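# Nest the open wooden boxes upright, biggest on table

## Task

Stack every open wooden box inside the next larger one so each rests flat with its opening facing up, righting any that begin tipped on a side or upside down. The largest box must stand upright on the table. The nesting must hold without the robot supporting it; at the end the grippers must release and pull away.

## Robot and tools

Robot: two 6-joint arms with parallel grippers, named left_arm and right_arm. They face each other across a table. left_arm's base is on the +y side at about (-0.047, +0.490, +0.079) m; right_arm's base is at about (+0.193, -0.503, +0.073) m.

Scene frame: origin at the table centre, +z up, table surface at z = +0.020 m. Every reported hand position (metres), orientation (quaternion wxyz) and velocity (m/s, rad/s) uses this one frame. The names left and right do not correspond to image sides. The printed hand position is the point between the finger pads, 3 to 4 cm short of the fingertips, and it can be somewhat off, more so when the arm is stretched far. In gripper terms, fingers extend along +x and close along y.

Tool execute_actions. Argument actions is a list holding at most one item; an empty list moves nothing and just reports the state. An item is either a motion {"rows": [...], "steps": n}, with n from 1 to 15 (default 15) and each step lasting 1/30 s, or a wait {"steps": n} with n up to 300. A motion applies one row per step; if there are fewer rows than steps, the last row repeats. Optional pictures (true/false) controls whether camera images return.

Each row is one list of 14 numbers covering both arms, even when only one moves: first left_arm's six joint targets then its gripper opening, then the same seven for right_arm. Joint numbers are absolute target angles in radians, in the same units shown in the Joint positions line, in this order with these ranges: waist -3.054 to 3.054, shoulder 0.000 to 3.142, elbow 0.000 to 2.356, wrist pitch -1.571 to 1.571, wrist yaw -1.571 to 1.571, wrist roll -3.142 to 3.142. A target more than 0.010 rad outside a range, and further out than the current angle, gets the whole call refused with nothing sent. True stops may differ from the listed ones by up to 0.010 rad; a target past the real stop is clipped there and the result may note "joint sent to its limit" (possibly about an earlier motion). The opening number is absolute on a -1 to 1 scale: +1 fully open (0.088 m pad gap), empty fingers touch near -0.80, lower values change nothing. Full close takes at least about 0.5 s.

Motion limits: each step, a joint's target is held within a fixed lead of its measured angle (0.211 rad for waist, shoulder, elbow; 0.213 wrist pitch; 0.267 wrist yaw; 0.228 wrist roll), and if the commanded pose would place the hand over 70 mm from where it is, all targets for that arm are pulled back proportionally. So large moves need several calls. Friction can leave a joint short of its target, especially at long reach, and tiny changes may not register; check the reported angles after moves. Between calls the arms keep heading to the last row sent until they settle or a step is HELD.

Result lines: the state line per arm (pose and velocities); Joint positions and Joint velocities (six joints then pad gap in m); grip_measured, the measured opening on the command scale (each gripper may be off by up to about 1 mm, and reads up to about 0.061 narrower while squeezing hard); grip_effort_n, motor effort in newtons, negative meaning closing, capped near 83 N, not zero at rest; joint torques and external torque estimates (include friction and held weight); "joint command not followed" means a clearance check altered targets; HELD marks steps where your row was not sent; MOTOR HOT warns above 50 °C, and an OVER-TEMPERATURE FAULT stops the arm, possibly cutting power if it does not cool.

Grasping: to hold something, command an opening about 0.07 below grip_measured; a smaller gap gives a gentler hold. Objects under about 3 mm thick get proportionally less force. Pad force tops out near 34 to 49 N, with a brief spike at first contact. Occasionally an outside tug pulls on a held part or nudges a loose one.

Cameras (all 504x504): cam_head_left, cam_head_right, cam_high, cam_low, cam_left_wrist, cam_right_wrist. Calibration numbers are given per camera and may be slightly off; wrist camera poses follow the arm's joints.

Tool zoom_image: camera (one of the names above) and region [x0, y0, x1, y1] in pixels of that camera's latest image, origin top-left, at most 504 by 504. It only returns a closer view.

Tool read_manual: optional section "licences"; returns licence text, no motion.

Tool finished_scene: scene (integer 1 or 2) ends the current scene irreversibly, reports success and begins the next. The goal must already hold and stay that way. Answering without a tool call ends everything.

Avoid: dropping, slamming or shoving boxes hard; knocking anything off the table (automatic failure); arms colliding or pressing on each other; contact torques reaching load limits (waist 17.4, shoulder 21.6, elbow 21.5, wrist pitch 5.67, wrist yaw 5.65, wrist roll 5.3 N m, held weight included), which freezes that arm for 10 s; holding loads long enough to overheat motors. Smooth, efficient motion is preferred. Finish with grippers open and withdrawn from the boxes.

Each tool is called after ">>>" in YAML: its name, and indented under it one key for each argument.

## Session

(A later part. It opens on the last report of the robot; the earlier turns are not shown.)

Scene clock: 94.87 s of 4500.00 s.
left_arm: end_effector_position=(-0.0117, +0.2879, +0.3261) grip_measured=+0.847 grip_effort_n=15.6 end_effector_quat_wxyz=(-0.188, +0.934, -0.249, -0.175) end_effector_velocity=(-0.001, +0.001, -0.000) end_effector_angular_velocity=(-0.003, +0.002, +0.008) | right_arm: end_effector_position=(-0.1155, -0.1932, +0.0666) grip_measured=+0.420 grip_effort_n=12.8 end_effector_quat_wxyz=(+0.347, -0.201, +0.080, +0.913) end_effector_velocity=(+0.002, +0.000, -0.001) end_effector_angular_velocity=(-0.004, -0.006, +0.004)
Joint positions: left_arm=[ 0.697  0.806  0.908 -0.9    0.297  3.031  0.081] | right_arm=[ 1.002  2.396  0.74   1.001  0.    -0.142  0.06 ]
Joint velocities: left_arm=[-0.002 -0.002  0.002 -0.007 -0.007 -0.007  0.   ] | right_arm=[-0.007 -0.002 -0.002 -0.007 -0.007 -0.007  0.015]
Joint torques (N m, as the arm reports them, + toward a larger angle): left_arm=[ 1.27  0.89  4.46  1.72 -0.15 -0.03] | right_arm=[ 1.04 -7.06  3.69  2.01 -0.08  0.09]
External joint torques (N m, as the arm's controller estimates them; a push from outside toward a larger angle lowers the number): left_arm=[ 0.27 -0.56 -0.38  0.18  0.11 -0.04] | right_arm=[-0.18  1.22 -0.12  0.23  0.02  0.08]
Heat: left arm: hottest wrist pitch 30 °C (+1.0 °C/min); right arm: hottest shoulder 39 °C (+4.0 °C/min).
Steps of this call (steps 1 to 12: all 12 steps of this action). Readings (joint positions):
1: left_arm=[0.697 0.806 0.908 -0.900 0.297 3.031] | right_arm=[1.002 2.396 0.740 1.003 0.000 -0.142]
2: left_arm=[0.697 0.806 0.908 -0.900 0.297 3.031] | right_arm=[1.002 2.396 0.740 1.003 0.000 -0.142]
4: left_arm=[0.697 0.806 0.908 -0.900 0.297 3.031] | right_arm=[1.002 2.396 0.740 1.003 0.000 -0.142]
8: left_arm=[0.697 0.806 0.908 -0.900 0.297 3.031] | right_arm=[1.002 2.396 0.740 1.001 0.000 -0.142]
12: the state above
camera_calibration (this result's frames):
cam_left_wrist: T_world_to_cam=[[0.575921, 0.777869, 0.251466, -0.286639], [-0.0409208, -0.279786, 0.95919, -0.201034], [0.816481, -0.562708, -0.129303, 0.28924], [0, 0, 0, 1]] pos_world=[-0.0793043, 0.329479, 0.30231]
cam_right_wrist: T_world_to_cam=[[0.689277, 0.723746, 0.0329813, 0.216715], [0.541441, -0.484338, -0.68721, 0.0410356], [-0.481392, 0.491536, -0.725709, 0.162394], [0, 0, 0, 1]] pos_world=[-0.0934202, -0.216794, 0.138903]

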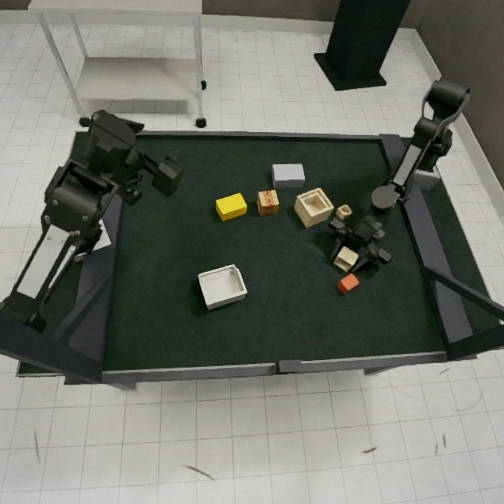

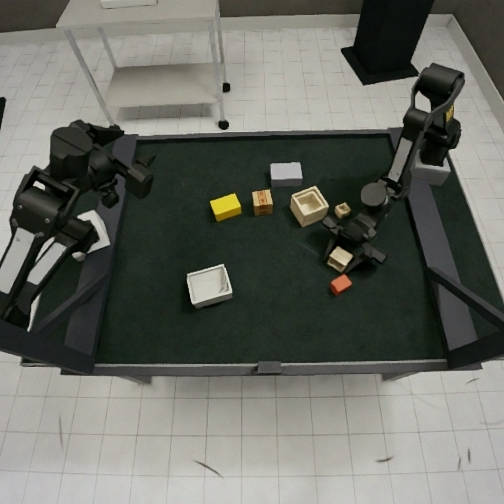

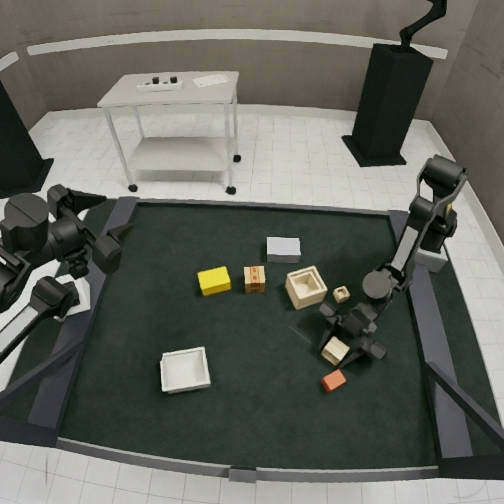

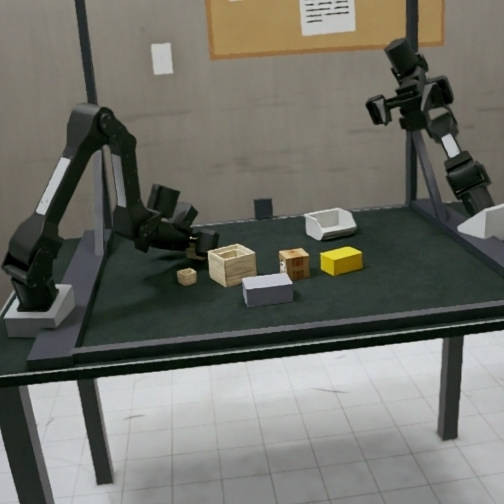

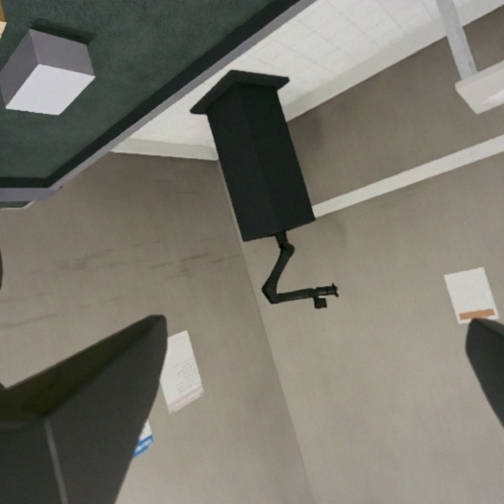

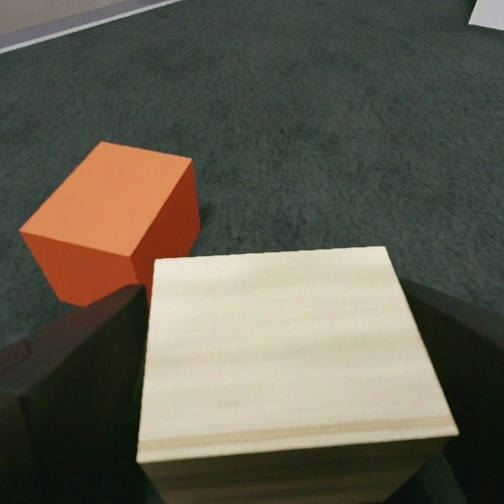

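>>> execute_actions:
  actions:
    - {"rows":[[0.7,0.8,0.9,-0.9,0.3,3.03,0.85,1.0,2.37,0.75,0.98,0,-0.14,0.5],[0.7,0.8,0.9,-0.9,0.3,3.03,0.85,1.0,2.33,0.77,0.94,0,-0.14,0.5],[0.7,0.8,0.9,-0.9,0.3,3.03,0.85,1.0,2.29,0.8,0.88,0,-0.14,0.5],[0.7,0.8,0.9,-0.9,0.3,3.03,0.85,1.0,2.25,0.84,0.8,0,-0.14,0.5],[0.7,0.8,0.9,-0.9,0.3,3.03,0.85,1.0,2.21,0.9,0.72,0,-0.13,0.5],[0.7,0.8,0.9,-0.9,0.3,3.03,0.85,1.01,2.18,0.96,0.63,0.01,-0.12,0.5],[0.7,0.8,0.9,-0.9,0.3,3.03,0.85,1.01,2.16,1.02,0.54,0.02,-0.11,0.5],[0.7,0.8,0.9,-0.9,0.3,3.03,0.85,1.02,2.14,1.08,0.45,0.03,-0.1,0.5],[0.7,0.8,0.9,-0.9,0.3,3.03,0.85,1.02,2.13,1.14,0.36,0.04,-0.09,0.5],[0.7,0.8,0.9,-0.9,0.3,3.03,0.85,1.02,2.12,1.2,0.27,0.05,-0.08,0.5],[0.7,0.8,0.9,-0.9,0.3,3.03,0.85,1.03,2.12,1.26,0.17,0.06,-0.07,0.5],[0.7,0.8,0.9,-0.9,0.3,3.03,0.85,1.03,2.12,1.32,0.07,0.07,-0.06,0.5],[0.7,0.8,0.9,-0.9,0.3,3.03,0.85,1.03,2.13,1.38,-0.03,0.08,-0.05,0.5],[0.7,0.8,0.9,-0.9,0.3,3.03,0.85,1.04,2.14,1.44,-0.13,0.09,-0.04,0.5],[0.7,0.8,0.9,-0.9,0.3,3.03,0.85,1.04,2.15,1.5,-0.23,0.1,-0.03,0.5]],"steps":15}
  pictures: false

>>> execute_actions:
  actions:
    - {"rows":[[0.7,0.8,0.9,-0.9,0.3,3.03,0.85,1.04,2.17,1.56,-0.33,0.11,-0.02,0.5],[0.7,0.8,0.9,-0.9,0.3,3.03,0.85,1.04,2.19,1.62,-0.43,0.12,-0.01,0.5],[0.7,0.8,0.9,-0.9,0.3,3.03,0.85,1.05,2.22,1.68,-0.53,0.126,-0.01,0.5],[0.7,0.8,0.9,-0.9,0.3,3.03,0.85,1.05,2.25,1.74,-0.63,0.126,-0.01,0.5],[0.7,0.8,0.9,-0.9,0.3,3.03,0.85,1.05,2.28,1.8,-0.73,0.126,-0.01,0.5],[0.7,0.8,0.9,-0.9,0.3,3.03,0.85,1.05,2.31,1.86,-0.83,0.126,-0.01,0.5],[0.7,0.8,0.9,-0.9,0.3,3.03,0.85,1.05,2.34,1.91,-0.93,0.126,-0.01,0.5],[0.7,0.8,0.9,-0.9,0.3,3.03,0.85,1.05,2.38,1.96,-1.02,0.126,-0.01,0.5],[0.7,0.8,0.9,-0.9,0.3,3.03,0.85,1.05,2.42,2.0,-1.1,0.126,-0.01,0.5],[0.7,0.8,0.9,-0.9,0.3,3.03,0.85,1.05,2.46,2.04,-1.16,0.126,-0.01,0.5],[0.7,0.8,0.9,-0.9,0.3,3.03,0.85,1.05,2.5,2.07,-1.2,0.126,-0.01,0.5],[0.7,0.8,0.9,-0.9,0.3,3.03,0.85,1.05,2.54,2.09,-1.23,0.126,-0.01,0.5],[0.7,0.8,0.9,-0.9,0.3,3.03,0.85,1.05,2.57,2.11,-1.25,0.126,-0.01,0.5]],"steps":15}
  pictures: false

>>> execute_actions:
  actions:
    - {"rows":[[0.7,0.8,0.9,-0.9,0.3,3.03,0.85,1.05,2.57,2.11,-1.26,0.126,-0.01,0.5],[0.7,0.8,0.9,-0.9,0.3,3.03,0.85,1.05,2.57,2.12,-1.27,0.126,-0.01,0.5],[0.7,0.8,0.9,-0.9,0.3,3.03,0.85,1.05,2.58,2.12,-1.28,0.126,-0.01,0.5],[0.7,0.8,0.9,-0.9,0.3,3.03,0.85,1.05,2.6,2.12,-1.28,0.126,-0.01,0.5],[0.7,0.8,0.9,-0.9,0.3,3.03,0.85,1.05,2.62,2.12,-1.28,0.126,-0.01,0.5],[0.7,0.8,0.9,-0.9,0.3,3.03,0.85,1.05,2.64,2.115,-1.28,0.126,-0.01,0.5]],"steps":15}

Scene clock: 99.27 s of 4500.00 s.
left_arm: end_effector_position=(-0.0117, +0.2879, +0.3261) grip_measured=+0.847 grip_effort_n=16.0 end_effector_quat_wxyz=(-0.188, +0.934, -0.249, -0.175) end_effector_velocity=(+0.001, -0.000, +0.001) end_effector_angular_velocity=(+0.006, -0.012, -0.002) | right_arm: end_effector_position=(-0.1617, -0.1181, +0.2357) grip_measured=+0.498 grip_effort_n=12.3 end_effector_quat_wxyz=(+0.385, -0.142, +0.087, +0.908) end_effector_velocity=(-0.136, +0.168, +0.447) end_effector_angular_velocity=(-0.019, +0.228, -0.271)
Joint positions: left_arm=[ 0.697  0.806  0.908 -0.9    0.297  3.031  0.081] | right_arm=[ 1.026  2.158  1.221  0.393  0.069 -0.063  0.063]
Joint velocities: left_arm=[-0.002 -0.002 -0.002  0.007 -0.007  0.007 -0.   ] | right_arm=[ 0.139 -0.032  1.795 -1.663  0.3    0.315 -0.   ]
Joint torques (N m, as the arm reports them, + toward a larger angle): left_arm=[ 1.23  0.84  4.46  1.73 -0.15 -0.02] | right_arm=[  1.88 -10.9    6.9    1.73   0.11   0.15]
External joint torques (N m, as the arm's controller estimates them; a push from outside toward a larger angle lowers the number): left_arm=[ 0.23 -0.61 -0.31  0.2   0.12 -0.03] | right_arm=[ 0.37 -2.14  0.9   0.11  0.19  0.15]
Heat: left arm: hottest wrist pitch 31 °C (+2.0 °C/min); right arm: hottest shoulder 39 °C (+3.0 °C/min).
Steps of this call (steps 1 to 15: the robot went on to your last target; steps 16 to 90: nothing new was sent; then 0.90 s passed at rest; steps 91 to 105: all 15 steps of this action). Readings (joint positions):
91: left_arm=[0.697 0.806 0.908 -0.900 0.297 3.031] | right_arm=[1.002 2.396 0.740 0.999 0.000 -0.142]
92: left_arm=[0.697 0.806 0.908 -0.900 0.297 3.031] | right_arm=[1.002 2.390 0.743 0.985 0.000 -0.142]
94: left_arm=[0.697 0.806 0.908 -0.900 0.297 3.031] | right_arm=[1.002 2.356 0.760 0.912 0.000 -0.142]
98: left_arm=[0.697 0.806 0.908 -0.900 0.297 3.031] | right_arm=[1.004 2.259 0.883 0.740 0.005 -0.131]
105: the state above

Scene clock: 99.77 s of 4500.00 s.
left_arm: end_effector_position=(-0.0117, +0.2879, +0.3261) grip_measured=+0.847 grip_effort_n=16.0 end_effector_quat_wxyz=(-0.188, +0.934, -0.249, -0.175) end_effector_velocity=(-0.001, +0.002, -0.005) end_effector_angular_velocity=(+0.006, +0.019, +0.014) | right_arm: end_effector_position=(-0.2124, -0.0774, +0.2403) grip_measured=+0.498 grip_effort_n=12.3 end_effector_quat_wxyz=(+0.370, -0.313, +0.155, +0.861) end_effector_velocity=(+0.068, -0.140, -0.435) end_effector_angular_velocity=(-1.241, -1.356, +0.244)
Joint positions: left_arm=[ 0.697  0.806  0.908 -0.9    0.297  3.031  0.081] | right_arm=[ 1.05   2.504  2.068 -0.491  0.122 -0.014  0.063]
Joint velocities: left_arm=[-0.007 -0.002 -0.002 -0.022 -0.007 -0.007 -0.   ] | right_arm=[ 0.002  0.574  0.442 -1.722 -0.007 -0.007 -0.   ]
Joint torques (N m, as the arm reports them, + toward a larger angle): left_arm=[ 1.27  0.85  4.48  1.72 -0.15 -0.02] | right_arm=[  1.7  -10.66   7.15   1.28   0.14   0.17]
External joint torques (N m, as the arm's controller estimates them; a push from outside toward a larger angle lowers the number): left_arm=[ 0.29 -0.61 -0.28  0.22  0.1  -0.03] | right_arm=[-0.03  1.62  0.42  0.01  0.17  0.16]
Heat: left arm: hottest wrist pitch 31 °C (+2.0 °C/min); right arm: hottest shoulder 39 °C (+3.0 °C/min).
Steps of this call (steps 1 to 15: all 15 steps of this action). Readings (joint positions):
1: left_arm=[0.697 0.806 0.908 -0.900 0.297 3.031] | right_arm=[1.031 2.158 1.282 0.334 0.080 -0.052]
2: left_arm=[0.697 0.806 0.908 -0.900 0.297 3.031] | right_arm=[1.035 2.159 1.342 0.273 0.090 -0.041]
4: left_arm=[0.697 0.806 0.908 -0.900 0.297 3.031] | right_arm=[1.041 2.175 1.463 0.155 0.108 -0.026]
8: left_arm=[0.697 0.806 0.908 -0.900 0.297 3.031] | right_arm=[1.048 2.266 1.716 -0.079 0.119 -0.017]
15: the state above

Scene clock: 100.27 s of 4500.00 s.
left_arm: end_effector_position=(-0.0117, +0.2879, +0.3261) grip_measured=+0.847 grip_effort_n=15.6 end_effector_quat_wxyz=(-0.188, +0.934, -0.249, -0.175) end_effector_velocity=(-0.000, +0.002, -0.002) end_effector_angular_velocity=(-0.001, +0.006, +0.011) | right_arm: end_effector_position=(-0.1209, -0.1816, +0.1213) grip_measured=+0.498 grip_effort_n=11.9 end_effector_quat_wxyz=(+0.254, -0.653, +0.251, +0.667) end_effector_velocity=(+0.050, -0.046, +0.000) end_effector_angular_velocity=(-0.214, -0.222, +0.044)
Joint positions: left_arm=[ 0.697  0.806  0.908 -0.9    0.297  3.031  0.081] | right_arm=[ 1.05   2.627  2.109 -1.253  0.123 -0.014  0.063]
Joint velocities: left_arm=[-0.002 -0.002 -0.002 -0.007 -0.007 -0.007 -0.   ] | right_arm=[-0.002 -0.002  0.002 -0.315 -0.007 -0.007 -0.   ]
Joint torques (N m, as the arm reports them, + toward a larger angle): left_arm=[ 1.26  0.86  4.46  1.73 -0.16 -0.02] | right_arm=[  1.51 -10.89   6.52   0.42   0.1    0.12]
External joint torques (N m, as the arm's controller estimates them; a push from outside toward a larger angle lowers the number): left_arm=[ 0.27 -0.62 -0.31  0.21  0.1  -0.03] | right_arm=[-0.03  0.78  0.56 -0.03  0.11  0.12]
Heat: left arm: hottest wrist pitch 31 °C (+2.0 °C/min); right arm: hottest shoulder 39 °C (+3.0 °C/min).
Steps of this call (steps 1 to 15: all 15 steps of this action). Readings (joint positions):
1: left_arm=[0.697 0.806 0.908 -0.900 0.297 3.031] | right_arm=[1.050 2.521 2.078 -0.552 0.122 -0.014]
2: left_arm=[0.697 0.806 0.908 -0.900 0.297 3.031] | right_arm=[1.050 2.534 2.085 -0.615 0.122 -0.014]
4: left_arm=[0.697 0.806 0.908 -0.900 0.297 3.031] | right_arm=[1.050 2.557 2.093 -0.737 0.122 -0.014]
8: left_arm=[0.697 0.806 0.908 -0.900 0.297 3.031] | right_arm=[1.050 2.599 2.109 -0.974 0.123 -0.014]
15: the state above
camera_calibration (this result's frames):
cam_left_wrist: T_world_to_cam=[[0.575921, 0.777869, 0.251466, -0.286639], [-0.0409208, -0.279786, 0.95919, -0.201034], [0.816481, -0.562708, -0.129303, 0.28924], [0, 0, 0, 1]] pos_world=[-0.0793043, 0.329479, 0.30231]
cam_right_wrist: T_world_to_cam=[[0.650364, 0.758348, 0.0439892, 0.210435], [0.700941, -0.621434, 0.350003, -0.0443009], [0.292761, -0.196796, -0.935715, 0.187856], [0, 0, 0, 1]] pos_world=[-0.160804, -0.150144, 0.182028]

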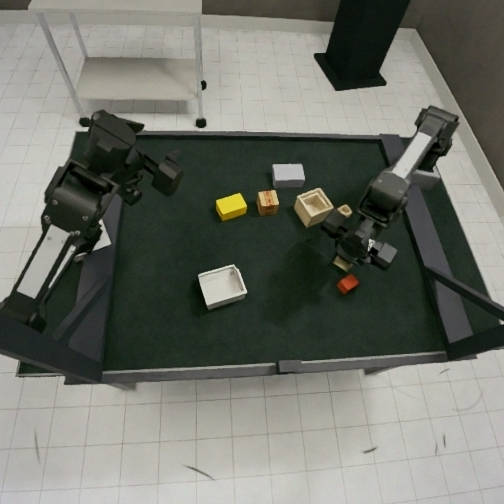

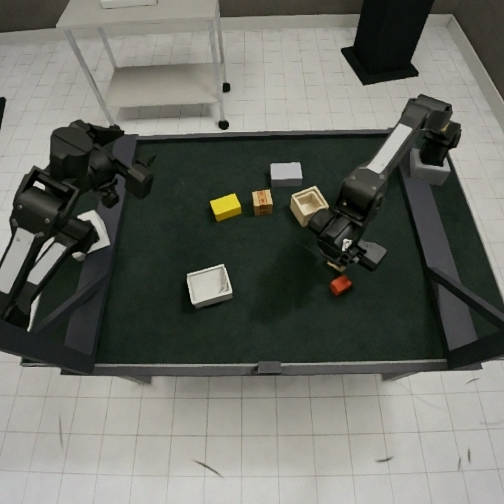

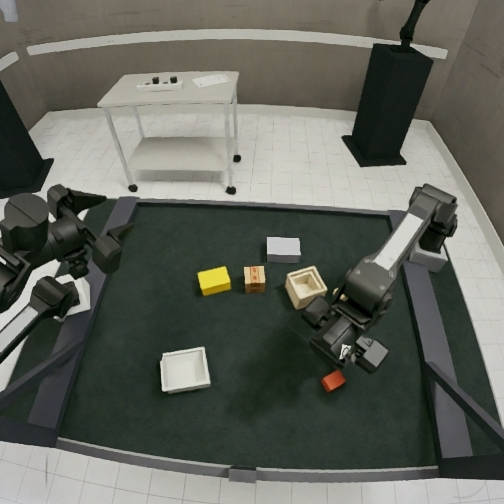

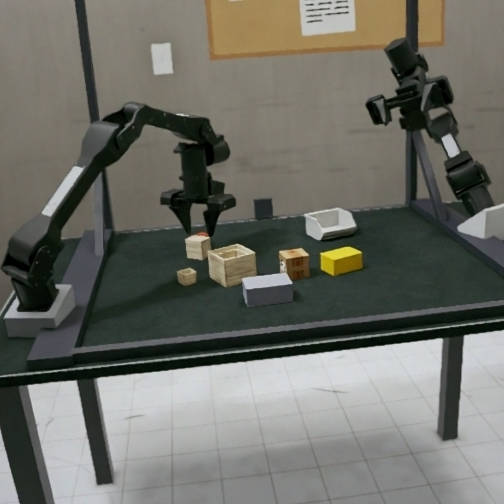

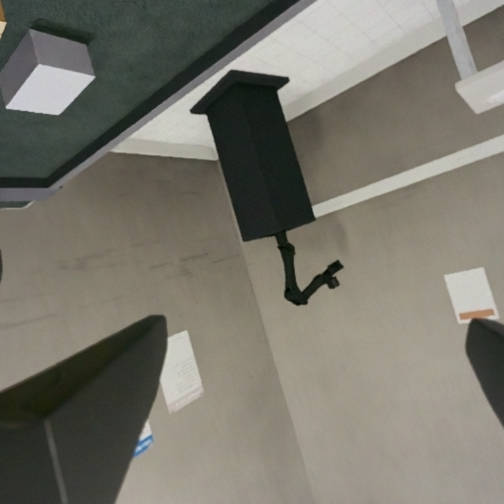

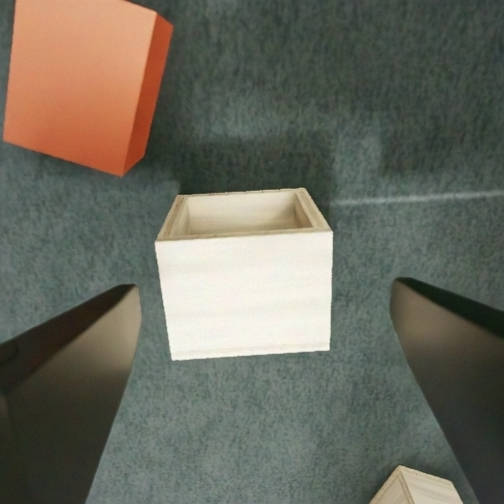

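>>> execute_actions:
  actions:
    - {"rows":[[0.7,0.8,0.9,-0.9,0.3,3.03,0.85,1.066,2.65,2.13,-1.27,0.126,-0.07,0.5],[0.7,0.8,0.9,-0.9,0.3,3.03,0.85,1.066,2.66,2.13,-1.27,0.126,-0.07,0.5],[0.7,0.8,0.9,-0.9,0.3,3.03,0.85,1.066,2.665,2.13,-1.26,0.126,-0.07,0.5],[0.7,0.8,0.9,-0.9,0.3,3.03,0.85,1.064,2.67,2.115,-1.24,0.126,-0.07,0.5],[0.7,0.8,0.9,-0.9,0.3,3.03,0.85,1.062,2.675,2.1,-1.22,0.126,-0.07,0.5],[0.7,0.8,0.9,-0.9,0.3,3.03,0.85,1.06,2.68,2.085,-1.2,0.126,-0.07,0.5],[0.7,0.8,0.9,-0.9,0.3,3.03,0.85,1.058,2.685,2.07,-1.18,0.126,-0.07,0.5],[0.7,0.8,0.9,-0.9,0.3,3.03,0.85,1.056,2.69,2.055,-1.165,0.126,-0.07,0.5],[0.7,0.8,0.9,-0.9,0.3,3.03,0.85,1.055,2.695,2.045,-1.15,0.126,-0.07,0.5]],"steps":15}

Scene clock: 101.77 s of 4500.00 s.
left_arm: end_effector_position=(-0.0117, +0.2879, +0.3261) grip_measured=+0.847 grip_effort_n=16.0 end_effector_quat_wxyz=(-0.188, +0.934, -0.249, -0.175) end_effector_velocity=(-0.001, -0.000, -0.003) end_effector_angular_velocity=(+0.008, +0.008, -0.008) | right_arm: end_effector_position=(-0.1288, -0.1851, +0.0840) grip_measured=+0.498 grip_effort_n=12.3 end_effector_quat_wxyz=(+0.234, -0.665, +0.231, +0.671) end_effector_velocity=(+0.005, -0.005, -0.019) end_effector_angular_velocity=(-0.031, -0.022, +0.019)
Joint positions: left_arm=[ 0.697  0.806  0.908 -0.9    0.297  3.031  0.081] | right_arm=[ 1.057  2.681  2.053 -1.157  0.124 -0.066  0.063]
Joint velocities: left_arm=[-0.002 -0.002 -0.002 -0.007  0.007  0.007 -0.   ] | right_arm=[-0.007  0.022 -0.037  0.022 -0.007 -0.022  0.   ]
Joint torques (N m, as the arm reports them, + toward a larger angle): left_arm=[ 1.23  0.87  4.45  1.73 -0.15 -0.02] | right_arm=[  1.48 -11.     5.42   0.71   0.06  -0.13]
External joint torques (N m, as the arm's controller estimates them; a push from outside toward a larger angle lowers the number): left_arm=[ 0.24 -0.62 -0.29  0.21  0.11 -0.03] | right_arm=[-0.29  1.9  -0.99  0.27  0.07 -0.13]
Heat: left arm: hottest wrist pitch 31 °C (+2.0 °C/min); right arm: hottest shoulder 39 °C (+3.0 °C/min).
Steps of this call (steps 1 to 30: the robot went on to your last target; steps 31 to 45: all 15 steps of this action). Readings (joint positions):
31: left_arm=[0.697 0.806 0.908 -0.900 0.297 3.031] | right_arm=[1.050 2.627 2.111 -1.278 0.123 -0.019]
32: left_arm=[0.697 0.806 0.908 -0.900 0.297 3.031] | right_arm=[1.051 2.629 2.114 -1.278 0.124 -0.034]
34: left_arm=[0.697 0.806 0.908 -0.900 0.297 3.031] | right_arm=[1.057 2.634 2.118 -1.267 0.124 -0.051]
38: left_arm=[0.697 0.806 0.908 -0.900 0.297 3.031] | right_arm=[1.063 2.649 2.101 -1.205 0.124 -0.063]
45: the state above
camera_calibration (this result's frames):
cam_left_wrist: T_world_to_cam=[[0.575921, 0.777869, 0.251466, -0.286639], [-0.0409208, -0.279786, 0.95919, -0.201034], [0.816481, -0.562708, -0.129303, 0.28924], [0, 0, 0, 1]] pos_world=[-0.0793043, 0.329479, 0.30231]
cam_right_wrist: T_world_to_cam=[[0.602574, 0.796686, 0.0468564, 0.220594], [0.733478, -0.575992, 0.360892, -0.0161445], [0.314507, -0.183096, -0.93143, 0.159551], [0, 0, 0, 1]] pos_world=[-0.171262, -0.15583, 0.1441]

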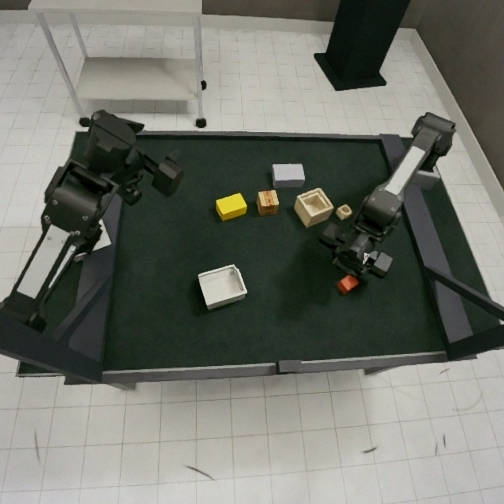

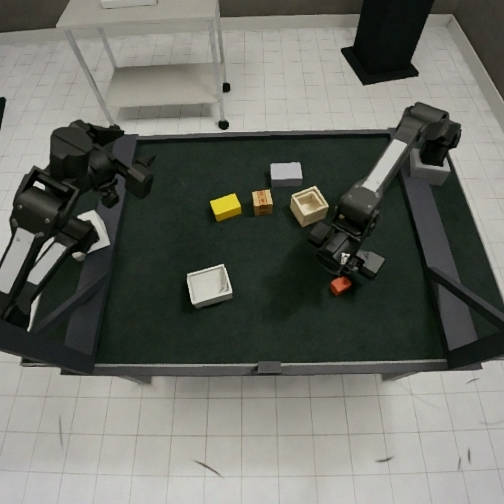

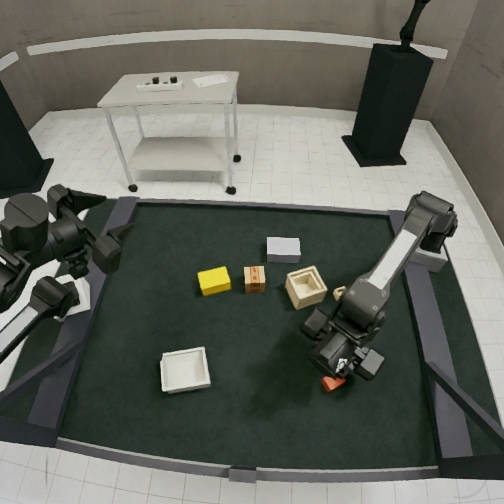

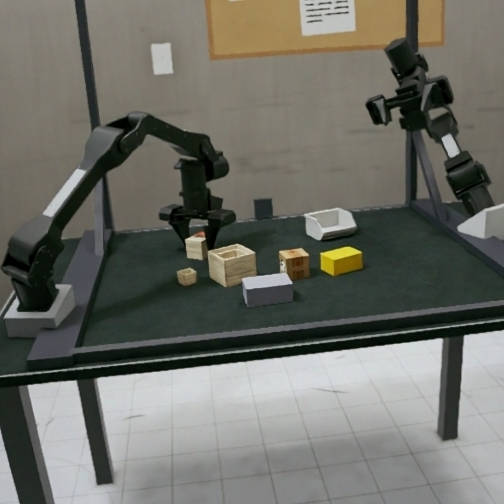

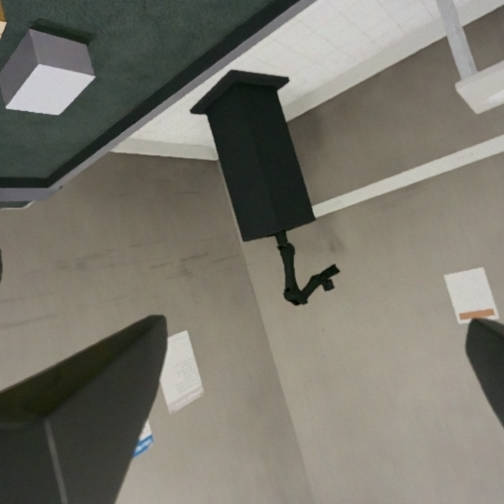

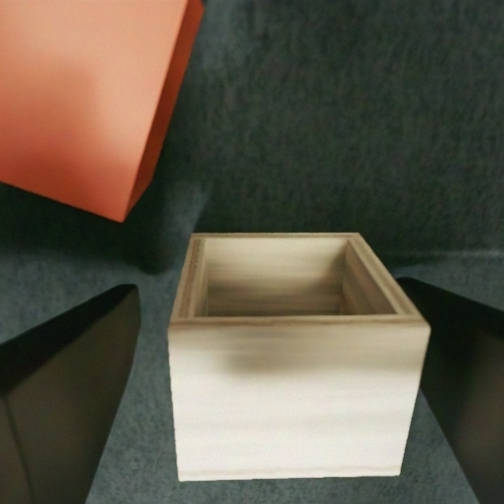

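>>> execute_actions:
  actions:
    - {"rows":[[0.7,0.8,0.9,-0.9,0.3,3.03,0.85,1.043,2.69,2.085,-1.175,0.126,-0.07,0.5],[0.7,0.8,0.9,-0.9,0.3,3.03,0.85,1.043,2.69,2.085,-1.175,0.126,-0.07,0.5],[0.7,0.8,0.9,-0.9,0.3,3.03,0.85,1.043,2.69,2.085,-1.175,0.126,-0.07,0.5],[0.7,0.8,0.9,-0.9,0.3,3.03,0.85,1.043,2.70,2.085,-1.175,0.126,-0.07,0.5],[0.7,0.8,0.9,-0.9,0.3,3.03,0.85,1.043,2.70,2.085,-1.175,0.126,-0.07,0.5],[0.7,0.8,0.9,-0.9,0.3,3.03,0.85,1.043,2.705,2.085,-1.175,0.126,-0.07,0.5],[0.7,0.8,0.9,-0.9,0.3,3.03,0.85,1.043,2.705,2.085,-1.175,0.126,-0.07,0.4],[0.7,0.8,0.9,-0.9,0.3,3.03,0.85,1.043,2.705,2.085,-1.175,0.126,-0.07,0.3],[0.7,0.8,0.9,-0.9,0.3,3.03,0.85,1.043,2.705,2.085,-1.175,0.126,-0.07,0.2],[0.7,0.8,0.9,-0.9,0.3,3.03,0.85,1.043,2.705,2.085,-1.175,0.126,-0.07,0.15],[0.7,0.8,0.9,-0.9,0.3,3.03,0.85,1.043,2.705,2.085,-1.175,0.126,-0.07,0.1],[0.7,0.8,0.9,-0.9,0.3,3.03,0.85,1.043,2.705,2.085,-1.175,0.126,-0.07,0.05],[0.7,0.8,0.9,-0.9,0.3,3.03,0.85,1.043,2.705,2.085,-1.175,0.126,-0.07,-0.02],[0.7,0.8,0.9,-0.9,0.3,3.03,0.85,1.043,2.705,2.085,-1.175,0.126,-0.07,-0.1],[0.7,0.8,0.9,-0.9,0.3,3.03,0.85,1.043,2.705,2.085,-1.175,0.126,-0.07,-0.2]],"steps":15}

Scene clock: 103.73 s of 4500.00 s.
left_arm: end_effector_position=(-0.0117, +0.2879, +0.3261) grip_measured=+0.847 grip_effort_n=16.0 end_effector_quat_wxyz=(-0.188, +0.934, -0.249, -0.175) end_effector_velocity=(-0.001, +0.001, -0.000) end_effector_angular_velocity=(-0.015, +0.008, +0.015) | right_arm: end_effector_position=(-0.1264, -0.1786, +0.0886) grip_measured=+0.089 grip_effort_n=-83.5 end_effector_quat_wxyz=(+0.238, -0.661, +0.236, +0.671) end_effector_velocity=(-0.005, +0.006, +0.006) end_effector_angular_velocity=(+0.016, +0.028, +0.001)
Joint positions: left_arm=[ 0.697  0.806  0.908 -0.9    0.297  3.031  0.081] | right_arm=[ 1.044  2.683  2.079 -1.173  0.124 -0.066  0.043]
Joint velocities: left_arm=[-0.002 -0.002  0.002 -0.007 -0.007 -0.022 -0.   ] | right_arm=[-0.002 -0.002  0.022  0.007 -0.007 -0.007  0.041]
Joint torques (N m, as the arm reports them, + toward a larger angle): left_arm=[ 1.24  0.89  4.46  1.72 -0.15 -0.02] | right_arm=[ 1.47 -9.92  6.19  0.31  0.11 -0.11]
External joint torques (N m, as the arm's controller estimates them; a push from outside toward a larger angle lowers the number): left_arm=[ 0.24 -0.58 -0.32  0.2   0.12 -0.03] | right_arm=[-0.09  2.02  0.35 -0.07  0.12 -0.12]
Heat: left arm: hottest wrist pitch 31 °C (+2.0 °C/min); right arm: hottest shoulder 40 °C (+4.0 °C/min).
Steps of this call (steps 1 to 15: the robot went on to your last target; steps 16 to 44: nothing new was sent; steps 45 to 59: all 15 steps of this action). Readings (joint positions):
45: left_arm=[0.697 0.806 0.908 -0.900 0.297 3.031] | right_arm=[1.057 2.681 2.054 -1.153 0.124 -0.066]
46: left_arm=[0.697 0.806 0.908 -0.900 0.297 3.031] | right_arm=[1.056 2.681 2.059 -1.159 0.124 -0.066]
48: left_arm=[0.697 0.806 0.908 -0.900 0.297 3.031] | right_arm=[1.051 2.681 2.067 -1.167 0.124 -0.066]
52: left_arm=[0.697 0.806 0.908 -0.900 0.297 3.031] | right_arm=[1.045 2.681 2.078 -1.171 0.124 -0.066]
59: the state above
camera_calibration (this result's frames):
cam_left_wrist: T_world_to_cam=[[0.575921, 0.777869, 0.251466, -0.286639], [-0.0409208, -0.279786, 0.95919, -0.201034], [0.816481, -0.562708, -0.129303, 0.28924], [0, 0, 0, 1]] pos_world=[-0.0793043, 0.329479, 0.30231]
cam_right_wrist: T_world_to_cam=[[0.613468, 0.788466, 0.0444728, 0.213883], [0.727757, -0.586303, 0.355834, -0.0180056], [0.306638, -0.185928, -0.93349, 0.162954], [0, 0, 0, 1]] pos_world=[-0.168075, -0.148899, 0.149011]

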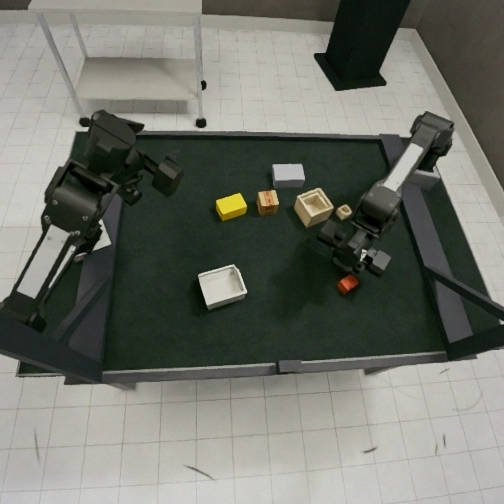

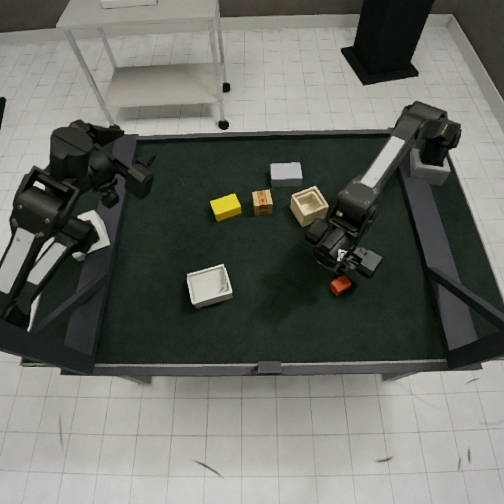

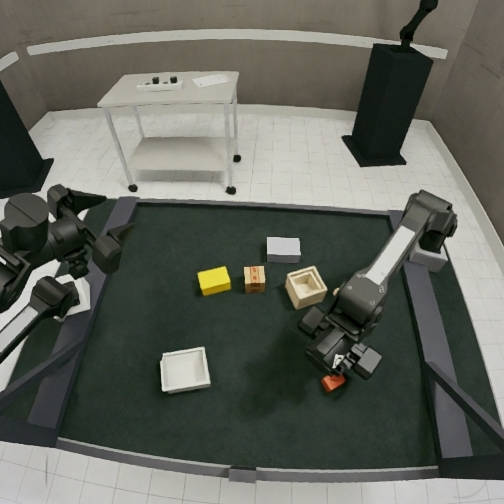

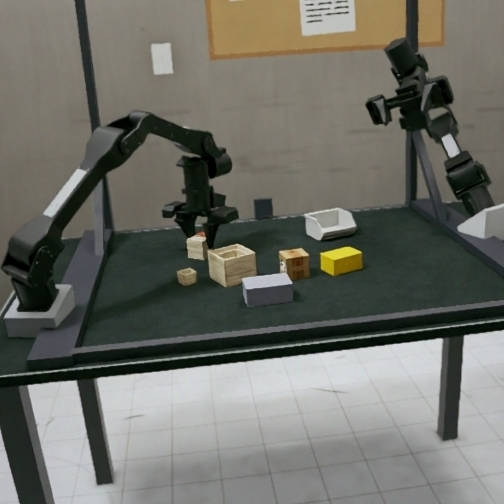

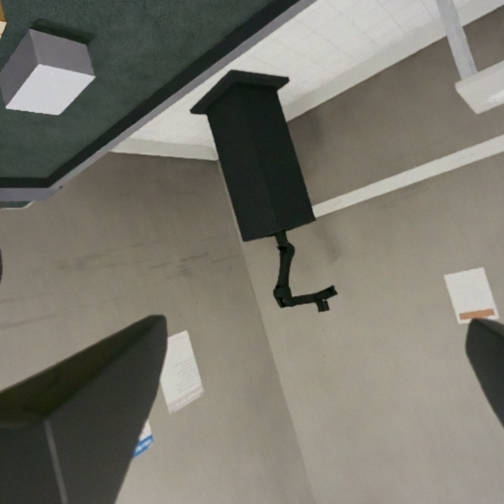

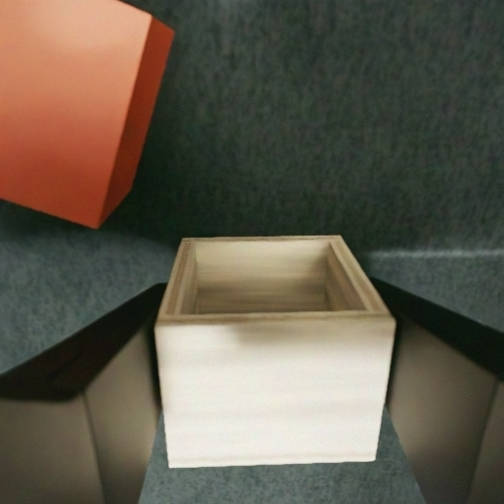

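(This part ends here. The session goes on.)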